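# Place small carton on raised block with suction arm

## Task

Set the small carton down on top of the raised block so that no part of it extends beyond the blue tape outline. Leave the large carton undisturbed in its original state, since moving it counts against the result. The carton must stay there on its own, without the robot holding it. Finally release it and pull the tool away.

## Robot and tools

Robot: a single six-joint UR12e-style arm with no fingers. It carries a vacuum tool with four suction cups, each 36 mm across, arranged in two pairs called channel a and channel b. The point you command is the cup point, which is the centre of the four rims when they touch nothing. The cups face along the cup point's +z axis. In cup-point axes the cups sit at x = -35 and +35 mm, with channel a at y = -70 mm and channel b at y = +70 mm. The tool body reaches 148 mm to either side along y.

Frame: every pose is given in the scene frame. Its origin is on the table surface directly under the arm's base, +z is up, and +y is to the left when facing along +x. Quaternions are written w first. The base may sit tilted, and the reported position can be slightly wrong when the arm is far out.

execute_actions: the "actions" list holds at most one item. An empty list sends nothing and returns the state together with pictures. An action looks like {"rows": [...], "steps": n}. It takes 1 to 15 rows, and steps runs from 6 to 15 (default 15), each step lasting 1/30 s. Each row is applied for one step, and the last row is repeated for any remaining steps. A wait looks like {"steps": n} with n up to 300, counted from the previous result, so your thinking time is included. "pictures": true adds camera images to the result. A refused call moves nothing.

Row: nine numbers x, y, z, qw, qx, qy, qz, suction_a, suction_b. x, y, z are an absolute target position for the cup point in metres, and qw to qz are an absolute target orientation, both in the scene frame. suction_a and suction_b lie in [-1, 1]. Each is the fraction of full vacuum (about 75 kPa) requested for that channel, a value of 0.01 or less switches it off, and each channel holds its last setting. A target more than 0.6 m from the last reported position along any cup-point axis is refused. On every step the command is clipped to within 100 mm and 16 degrees of the measured pose, and motion trails commands by roughly 0.17 s. Include your chosen quaternion in every row instead of copying the reported one, which drifts. The last 6 steps of an action are held back and run while you think. After that the arm only continues to the last clipped pose, so read the result and send the remainder. The "Hand target" line shows where the controller is currently heading.

move: target is one 9-number row (absolute pose plus suction values, which are applied at the start). speed is in m/s, from 0.002 to 0.5 with a default of 0.25, and turning is capped at twice that value in rad/s. The path is a straight line lasting 0.5 to 10 s and is cut off at 10 s. It does not steer around obstacles, and the real speed can exceed the set value when the arm is close to fully extended. stop_force is optional, in N from 13 to 80, and only allowed once the scene has run 0.2 s. When the push opposing the motion exceeds it for 2 steps, the arm backs up 2 steps and holds there. Pair it with a very low speed. The press can briefly reach twice the setting, and a fault is still possible. The force is measured along the line to the target in the starting cup-point axes, so it is not dependable on moves that rotate. Leave it out when moving away from a surface you are pressing on. The result has a "move:" line whose ending is done, off_target, moving, held, fault or contact. It also shows limits=paced (pose clipped) or limits=held (some steps blocked), plus the distance from the target.

wait: seconds from 0 to 10. zoom_image: camera is "cam_high" or "cam_wrist", and region [x0, y0, x1, y1] is in image pixels, at most 504 by 504. read_manual: section "licences" returns legal text only. finished_scene: scene integer. It ends the scene for good and reports whether the goal was met. Call it only once the carton rests correctly and the tool has been withdrawn. A reply with no tool call ends everything.

Results: the state line gives cup point pose and velocities, then joint positions and joint torques, which are noisy and offset. The wrist force and torque are given along the cup point axes, with force pointing from a contacted surface back into the arm. Expect offsets up to about 5.5 N, noise up to about 3.4 N, and saturation near 100 N. "no reading" is harmless. suction_measured_a/b show the vacuum reached. A good seal settles no more than 0.17 under the command, or 0.27 with both channels on. part_present_a/b switches to 1 at 0.54 and back to 0 below 0.49. "pose unreachable" and HELD mean the clearance check altered or blocked your command. MOTOR HOT appears at 70 °C, and at 85 °C the brakes engage for minutes.

Gripping: switch a channel on and press both of its cups flat onto a smooth face, keeping them off edges, seams and holes. If one cup of an active channel covers nothing, the other channel loses suction. Under vacuum the cups shrink, so a held object sits up to about 12 mm nearer the tool. Vacuum alone can lift an object. To release, lower the carton until it rests on the block, switch both channels off, and raise the tool at least 15 mm. If a cup seals onto the table, switch that channel off.

Cautions: the arm is stiff, so aiming even slightly past a firm contact can trip a fault. An outside force of 150 N, or joint load limits (shoulder pan 287, shoulder lift 287, elbow 130, wrists 46.9 N m), stop the arm for 10 s. Approach surfaces slowly. Avoid touching or nudging the large carton. Do not drop or slam the small carton, and keep everything on the table. Loose objects may occasionally get a small push from outside. The simulation keeps running while you write. Cameras are cam_high (fixed view) and cam_wrist (on the tool), both 504x504.

Each tool is called after "Call:" as a command line: name --argument value for each argument, lists and objects as JSON in quotes; but a table of rows of numbers goes row by row, as --pt "numbers of a row", without its own name.

## Session

Call:
execute_actions --actions '[]'

Scene clock: 0.00 s of 5300.00 s.
end_effector_position=(+0.6327, +0.0082, +0.5130) suction_measured_a=0.01 part_present_a=0 suction_measured_b=0.01 part_present_b=0 end_effector_quat_wxyz=(-0.003, +0.701, +0.713, -0.001) end_effector_velocity=(-0.000, +0.000, -0.001) end_effector_angular_velocity=(+0.001, +0.001, -0.000)
Joint positions: [-0.281 -1.7    1.855 -1.726 -1.572 -1.852]
Joint velocities: [-0.     0.     0.001  0.     0.     0.   ]
Joint torques (N m, as the arm reports them, + toward a larger angle): no reading
Wrist force (N, on the end effector, along its own x y z axes, offset not removed): no reading
Wrist torque (N m, same axes, about the end effector's origin, offset not removed): no reading
Hand target: +0.633, +0.008, +0.513; -0.003, +0.701, +0.713, -0.001

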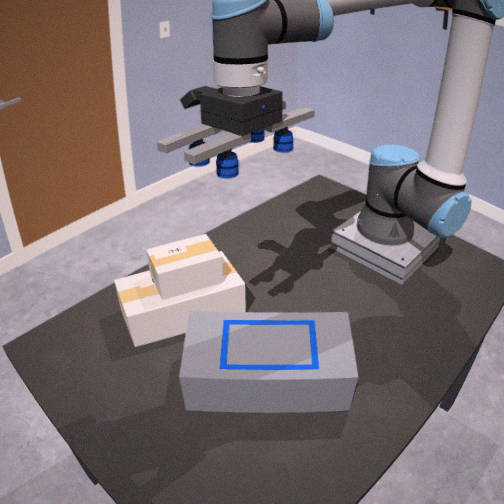

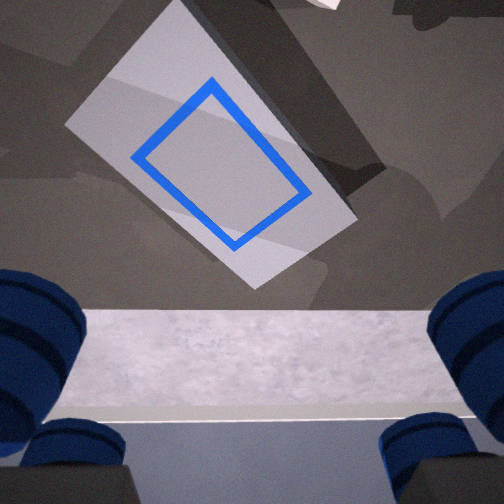

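Call:
move --target '[0.68,-0.17,0.42,0,0.1736,0.9848,0,0,0]' --speed 0.5

Call:
move --target '[0.68,-0.17,0.34,0,0.1736,0.9848,0,0,0]'

Scene clock: 2.27 s of 5300.00 s.
end_effector_position=(+0.6796, -0.1702, +0.4199) suction_measured_a=0.01 part_present_a=0 suction_measured_b=0.01 part_present_b=0 end_effector_quat_wxyz=(-0.000, +0.174, +0.985, -0.000) end_effector_velocity=(+0.001, -0.001, -0.000) end_effector_angular_velocity=(+0.002, -0.001, +0.012)
Joint positions: [-0.513 -1.548  1.878 -1.908 -1.572 -3.287]
Joint velocities: [-0.002  0.002 -0.001 -0.001  0.002 -0.014]
Joint torques (N m, as the arm reports them, + toward a larger angle): [-10.53 -38.87 -66.41  -7.38   2.03  -2.04]
Wrist force (N, on the end effector, along its own x y z axes, offset not removed): [0.6 -3.7 -0.9]
Wrist torque (N m, same axes, about the end effector's origin, offset not removed): [-0.50 -0.04 -0.08]
Hand target: +0.680, -0.170, +0.420; -0.000, +0.174, +0.985, -0.000
Off the commanded pose: 0.000 m, 0 deg.
Kept back: nothing.
move: done

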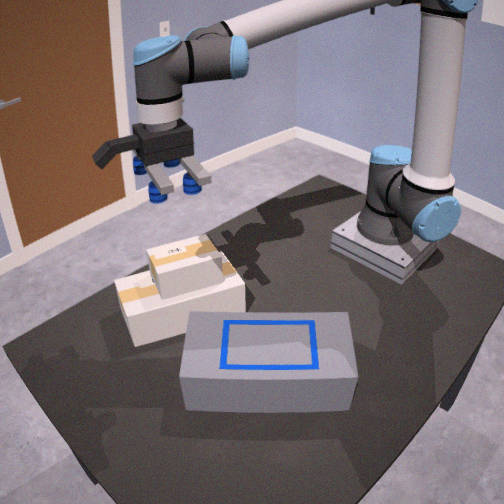

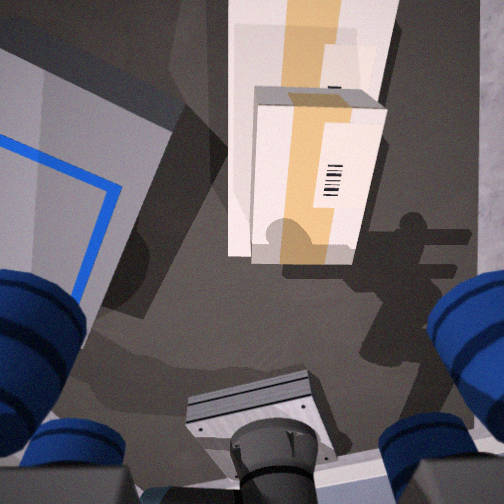

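Scene clock: 3.27 s of 5300.00 s.
end_effector_position=(+0.6799, -0.1700, +0.3402) suction_measured_a=0.01 part_present_a=0 suction_measured_b=0.01 part_present_b=0 end_effector_quat_wxyz=(-0.000, +0.174, +0.985, +0.000) end_effector_velocity=(+0.001, +0.000, -0.001) end_effector_angular_velocity=(-0.001, -0.001, +0.001)
Joint positions: [-0.513 -1.492  1.971 -2.057 -1.572 -3.288]
Joint velocities: [ 0.001  0.002  0.001 -0.005 -0.     0.   ]
Joint torques (N m, as the arm reports them, + toward a larger angle): [ 13.93 -44.69 -40.59  -7.21   1.79  -2.  ]
Wrist force (N, on the end effector, along its own x y z axes, offset not removed): [1.0 -1.7 -0.8]
Wrist torque (N m, same axes, about the end effector's origin, offset not removed): [-0.22 0.03 -0.15]
Hand target: +0.680, -0.170, +0.340; -0.000, +0.174, +0.985, +0.000
Off the commanded pose: 0.000 m, 0 deg.
Kept back: nothing.
move: done

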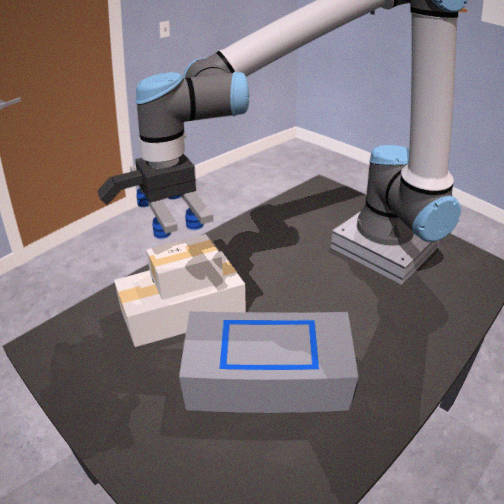

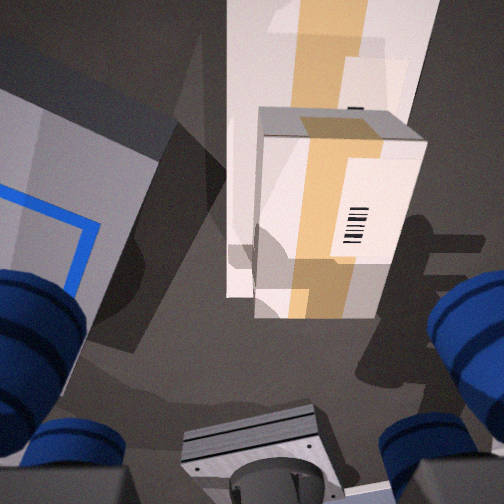

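Call:
move --target '[0.651,-0.151,0.205,0,0.1994,0.9799,0,0,0]'

Call:
move --target '[0.651,-0.151,0.176,0,0.1994,0.9799,0,1,0]' --speed 0.015 --stop_force 15

Scene clock: 4.77 s of 5300.00 s.
end_effector_position=(+0.6510, -0.1510, +0.2052) suction_measured_a=0.01 part_present_a=0 suction_measured_b=0.01 part_present_b=0 end_effector_quat_wxyz=(-0.000, +0.199, +0.980, +0.000) end_effector_velocity=(+0.001, -0.001, -0.002) end_effector_angular_velocity=(-0.002, -0.002, -0.001)
Joint positions: [-0.509 -1.397  2.151 -2.332 -1.572 -3.231]
Joint velocities: [-0.     0.003  0.001 -0.007 -0.001  0.001]
Joint torques (N m, as the arm reports them, + toward a larger angle): [ 13.59 -43.43 -34.24  -7.73  -2.18   3.21]
Wrist force (N, on the end effector, along its own x y z axes, offset not removed): [0.0 0.1 -2.3]
Wrist torque (N m, same axes, about the end effector's origin, offset not removed): [-0.05 0.25 -0.26]
Hand target: +0.651, -0.151, +0.205; +0.000, +0.199, +0.980, +0.000
Off the commanded pose: 0.000 m, 0 deg.
Kept back: nothing.
move: done

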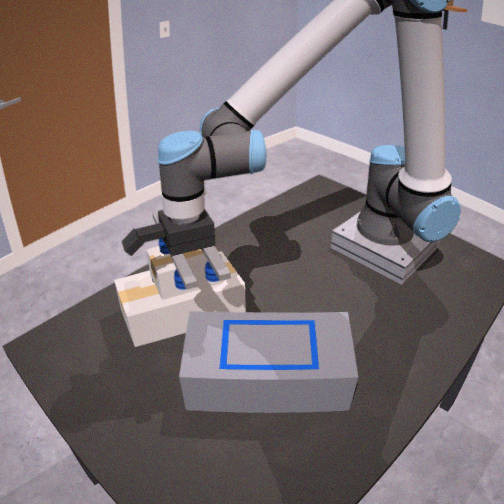

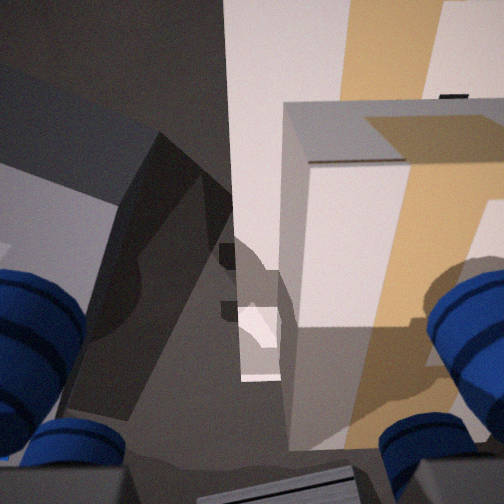

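Scene clock: 7.00 s of 5300.00 s.
end_effector_position=(+0.6510, -0.1510, +0.1762) suction_measured_a=0.96 part_present_a=1 suction_measured_b=0.01 part_present_b=0 end_effector_quat_wxyz=(-0.000, +0.199, +0.980, +0.000) end_effector_velocity=(-0.001, +0.001, -0.003) end_effector_angular_velocity=(-0.000, +0.002, +0.001)
Joint positions: [-0.509 -1.356  2.17  -2.392 -1.572 -3.231]
Joint velocities: [ 0.001  0.003  0.002 -0.004 -0.001  0.   ]
Joint torques (N m, as the arm reports them, + toward a larger angle): [-11.2  -48.76 -31.68  -7.97  -2.65  -1.78]
Wrist force (N, on the end effector, along its own x y z axes, offset not removed): [0.7 1.1 2.7]
Wrist torque (N m, same axes, about the end effector's origin, offset not removed): [-0.17 0.07 -0.34]
Hand target: +0.651, -0.151, +0.176; -0.000, +0.199, +0.980, +0.000
Off the commanded pose: 0.000 m, 0 deg.
Kept back: nothing.
move: done

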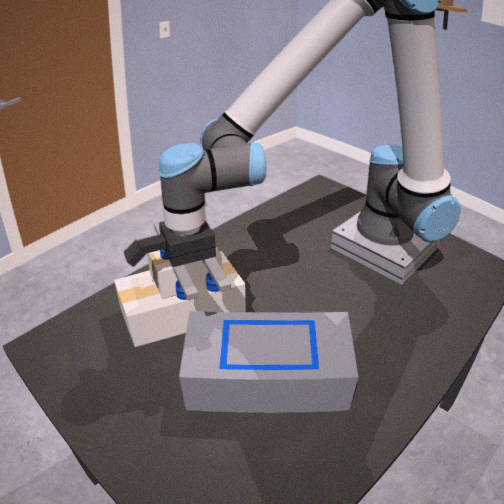

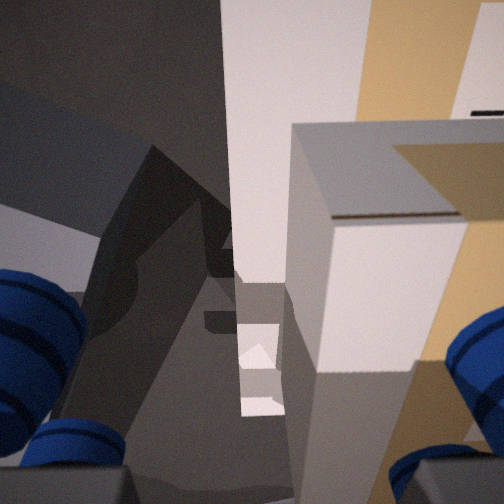

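Call:
move --target '[0.651,-0.151,0.245,0,0.1994,0.9799,0,1,0]' --speed 0.15

Call:
move --target '[0.702,0.138,0.235,0,0.4107,0.9118,0,1,0]'

Call:
move --target '[0.702,0.138,0.212,0,0.4107,0.9118,0,1,0]' --speed 0.03 --stop_force 15

Scene clock: 8.33 s of 5300.00 s.
end_effector_position=(+0.6510, -0.1510, +0.2448) suction_measured_a=0.98 part_present_a=1 suction_measured_b=0.01 part_present_b=0 end_effector_quat_wxyz=(+0.000, +0.199, +0.980, -0.000) end_effector_velocity=(+0.000, -0.000, +0.002) end_effector_angular_velocity=(+0.001, -0.000, +0.000)
Joint positions: [-0.509 -1.447  2.12  -2.251 -1.572 -3.231]
Joint velocities: [-0.001 -0.002 -0.002  0.005  0.001 -0.001]
Joint torques (N m, as the arm reports them, + toward a larger angle): [ 11.49 -65.79 -59.    -3.86  -1.64  -2.25]
Wrist force (N, on the end effector, along its own x y z axes, offset not removed): [-1.7 -0.2 2.2]
Wrist torque (N m, same axes, about the end effector's origin, offset not removed): [-0.35 0.34 -0.27]
Hand target: +0.651, -0.151, +0.245; +0.000, +0.199, +0.980, -0.000
Off the commanded pose: 0.000 m, 0 deg.
Kept back: nothing.
move: done

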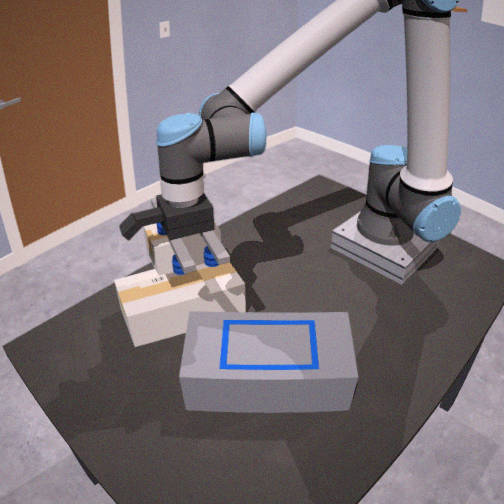

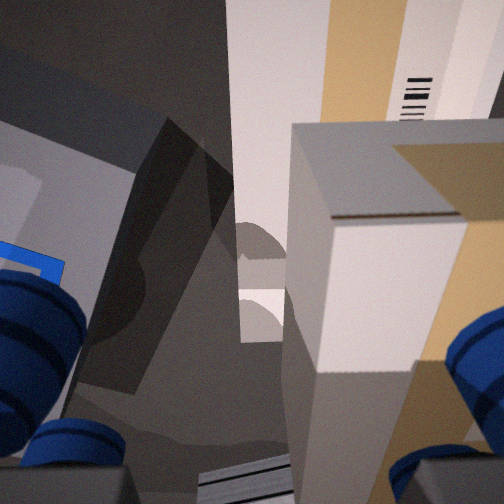

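Scene clock: 10.17 s of 5300.00 s.
end_effector_position=(+0.7024, +0.1382, +0.2349) suction_measured_a=0.98 part_present_a=1 suction_measured_b=0.01 part_present_b=0 end_effector_quat_wxyz=(+0.000, +0.410, +0.912, +0.000) end_effector_velocity=(-0.001, +0.003, -0.002) end_effector_angular_velocity=(-0.001, +0.004, -0.004)
Joint positions: [-0.067 -1.362  2.04  -2.255 -1.574 -2.345]
Joint velocities: [ 0.004  0.002 -0.     0.002 -0.001  0.008]
Joint torques (N m, as the arm reports them, + toward a larger angle): [ 15.09 -49.48 -59.47  -3.91  -2.31   3.08]
Wrist force (N, on the end effector, along its own x y z axes, offset not removed): [2.7 -1.8 4.6]
Wrist torque (N m, same axes, about the end effector's origin, offset not removed): [-0.49 -0.32 -0.17]
Hand target: +0.702, +0.138, +0.235; +0.000, +0.411, +0.912, +0.000
Off the commanded pose: 0.000 m, 0 deg.
Kept back: nothing.
move: done

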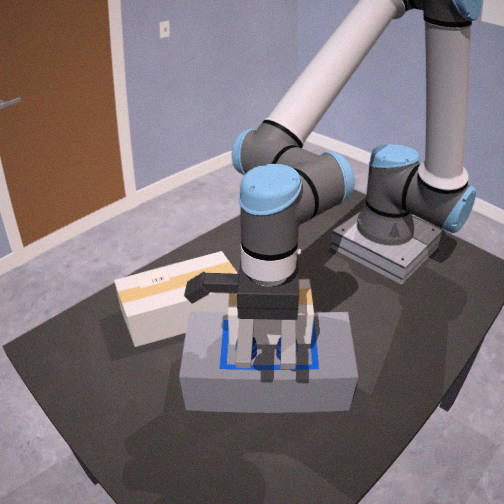

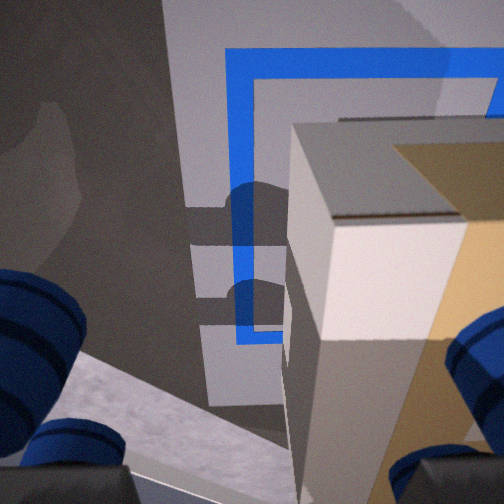

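Scene clock: 11.30 s of 5300.00 s.
end_effector_position=(+0.7020, +0.1380, +0.2122) suction_measured_a=0.98 part_present_a=1 suction_measured_b=0.01 part_present_b=0 end_effector_quat_wxyz=(-0.000, +0.411, +0.912, +0.000) end_effector_velocity=(+0.000, +0.000, -0.002) end_effector_angular_velocity=(+0.001, -0.001, -0.000)
Joint positions: [-0.067 -1.335  2.057 -2.298 -1.575 -2.345]
Joint velocities: [-0.     0.003  0.002 -0.005  0.001  0.   ]
Joint torques (N m, as the arm reports them, + toward a larger angle): [-10.14 -52.01 -37.01  -7.39  -2.52   3.16]
Wrist force (N, on the end effector, along its own x y z axes, offset not removed): [1.5 -3.8 1.9]
Wrist torque (N m, same axes, about the end effector's origin, offset not removed): [-0.79 -0.14 -0.03]
Hand target: +0.702, +0.138, +0.212; -0.000, +0.411, +0.912, -0.000
Off the commanded pose: 0.000 m, 0 deg.
Kept back: nothing.
move: done

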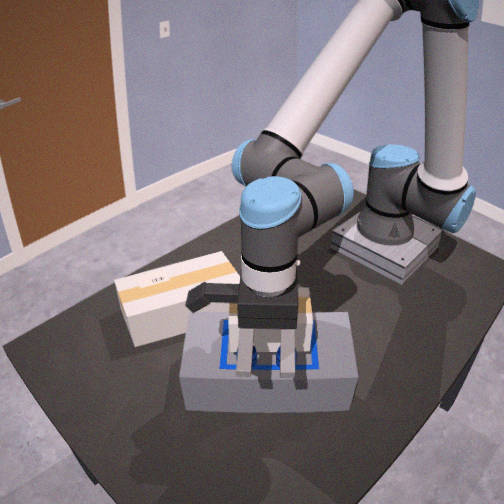

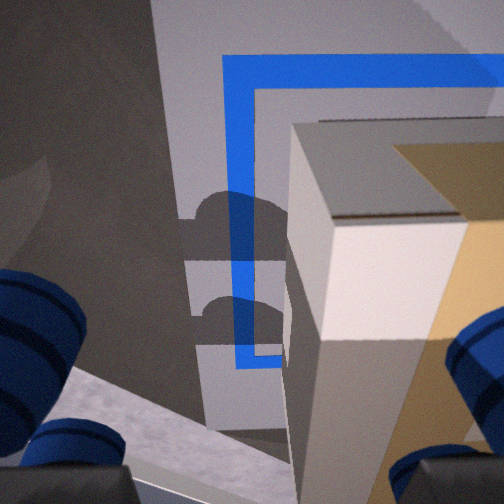

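Call:
move --target '[0.708,0.1402,0.2,0,0.4163,0.9092,0,1,0]' --speed 0.03

Call:
move --target '[0.708,0.1402,0.17,0,0.4163,0.9092,0,1,0]' --speed 0.006 --stop_force 13

Scene clock: 12.37 s of 5300.00 s.
end_effector_position=(+0.7079, +0.1401, +0.2002) suction_measured_a=0.98 part_present_a=1 suction_measured_b=0.01 part_present_b=0 end_effector_quat_wxyz=(-0.000, +0.416, +0.909, +0.000) end_effector_velocity=(+0.001, +0.001, -0.002) end_effector_angular_velocity=(+0.001, -0.001, -0.001)
Joint positions: [-0.064 -1.312  2.053 -2.318 -1.575 -2.329]
Joint velocities: [ 0.001  0.004 -0.001 -0.004  0.001  0.003]
Joint torques (N m, as the arm reports them, + toward a larger angle): [ 14.68 -54.28 -57.11  -7.44  -2.32   3.45]
Wrist force (N, on the end effector, along its own x y z axes, offset not removed): [-1.1 -1.7 1.1]
Wrist torque (N m, same axes, about the end effector's origin, offset not removed): [-0.52 0.21 -0.16]
Hand target: +0.708, +0.140, +0.200; -0.000, +0.416, +0.909, +0.000
Off the commanded pose: 0.000 m, 0 deg.
Kept back: nothing.
move: done

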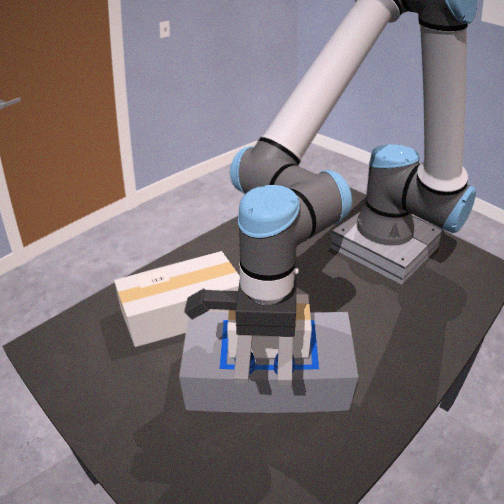

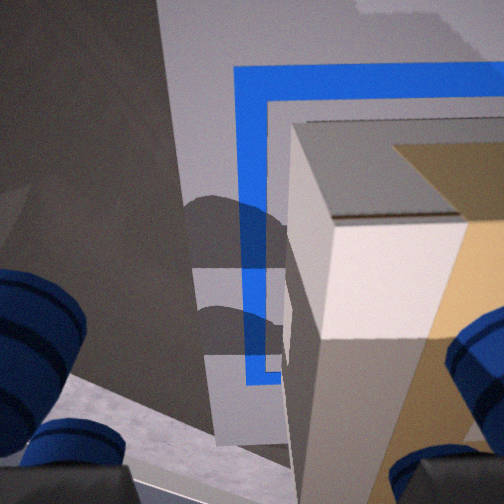

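Scene clock: 14.93 s of 5300.00 s.
end_effector_position=(+0.7080, +0.1402, +0.1870) suction_measured_a=0.98 part_present_a=1 suction_measured_b=0.01 part_present_b=0 end_effector_quat_wxyz=(+0.000, +0.416, +0.909, +0.000) end_effector_velocity=(-0.001, -0.000, +0.001) end_effector_angular_velocity=(-0.001, +0.002, -0.000)
Joint positions: [-0.064 -1.295  2.061 -2.343 -1.575 -2.329]
Joint velocities: [-0.    -0.002 -0.     0.004 -0.001  0.   ]
Joint torques (N m, as the arm reports them, + toward a larger angle): [-10.07 -59.4  -35.36  -1.06   1.67   1.04]
Wrist force (N, on the end effector, along its own x y z axes, offset not removed): [-0.9 0.9 -23.9]
Wrist torque (N m, same axes, about the end effector's origin, offset not removed): [1.59 -0.34 0.08]
Hand target: +0.708, +0.140, +0.187; +0.000, +0.416, +0.909, +0.000
Off the commanded pose: 0.017 m, 0 deg.
Kept back: nothing.
move: contact

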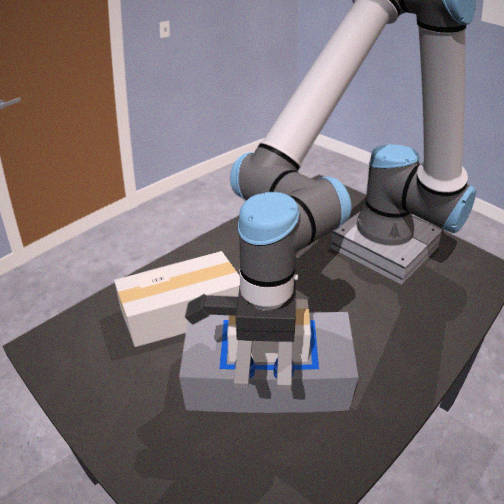

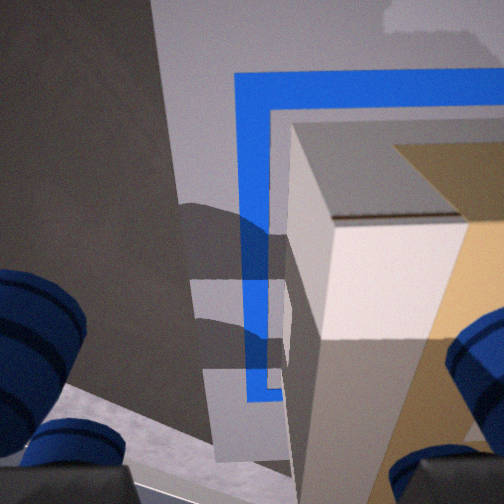

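Call:
execute_actions --actions '[{"rows":[[0.708,0.1402,0.1876,0,0.4163,0.9092,0,0,0]],"steps":6}]'

Call:
move --target '[0.708,0.1402,0.44,0,0.4163,0.9092,0,0,0]'

Scene clock: 15.07 s of 5300.00 s.
end_effector_position=(+0.7079, +0.1402, +0.1871) suction_measured_a=0.98 part_present_a=1 suction_measured_b=0.01 part_present_b=0 end_effector_quat_wxyz=(-0.000, +0.416, +0.909, -0.000) end_effector_velocity=(+0.000, -0.000, +0.001) end_effector_angular_velocity=(+0.001, +0.001, -0.001)
Joint positions: [-0.064 -1.295  2.061 -2.343 -1.575 -2.329]
Joint velocities: [-0.001 -0.001 -0.002  0.004  0.001  0.   ]
Joint torques (N m, as the arm reports them, + toward a larger angle): [-10.8  -65.73 -43.01  -0.79   2.94   1.24]
Wrist force (N, on the end effector, along its own x y z axes, offset not removed): [0.9 4.1 -18.1]
Wrist torque (N m, same axes, about the end effector's origin, offset not removed): [1.08 -1.26 -0.44]
Kept back: the last 6 steps of this action.
Steps of this call (steps 1 to 4: nothing new was sent). Readings (end_effector_position | what the end effector reports):
1: (+0.7079, +0.1402, +0.1871) | suction_measured_a=0.98 part_present_a=1 suction_measured_b=0.01 part_present_b=0
2: (+0.7079, +0.1402, +0.1871) | suction_measured_a=0.98 part_present_a=1 suction_measured_b=0.01 part_present_b=0
4: the state above

Scene clock: 16.97 s of 5300.00 s.
end_effector_position=(+0.7080, +0.1403, +0.4400) suction_measured_a=0.01 part_present_a=0 suction_measured_b=0.01 part_present_b=0 end_effector_quat_wxyz=(+0.000, +0.416, +0.909, +0.000) end_effector_velocity=(-0.000, -0.000, +0.002) end_effector_angular_velocity=(+0.000, +0.002, -0.001)
Joint positions: [-0.062 -1.521  1.815 -1.871 -1.575 -2.327]
Joint velocities: [-0.    -0.    -0.003  0.006  0.     0.   ]
Joint torques (N m, as the arm reports them, + toward a larger angle): [ -0.64 -67.07 -66.07  -3.44  -2.33  -1.33]
Wrist force (N, on the end effector, along its own x y z axes, offset not removed): [0.3 -2.6 -0.7]
Wrist torque (N m, same axes, about the end effector's origin, offset not removed): [-0.38 0.21 -0.14]
Hand target: +0.708, +0.140, +0.440; +0.000, +0.416, +0.909, +0.000
Off your previous action's commanded pose: 0.000 m, 0 deg at its last step (step 6 of this call).
Off the commanded pose: 0.000 m, 0 deg.
Kept back: nothing.
move: done

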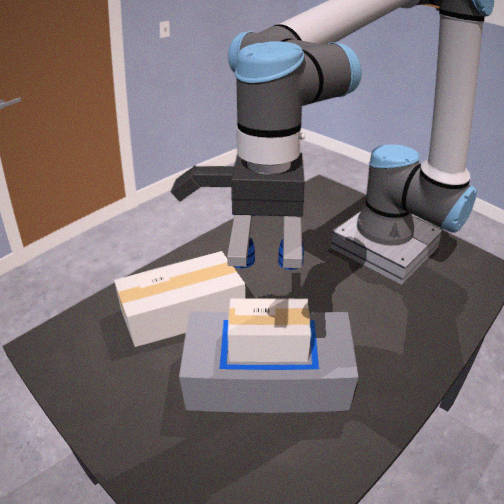

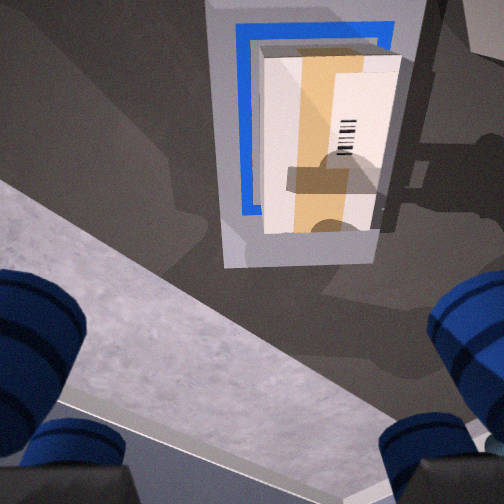

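Call:
finished_scene --scene 2

The scene is finished: the task was done.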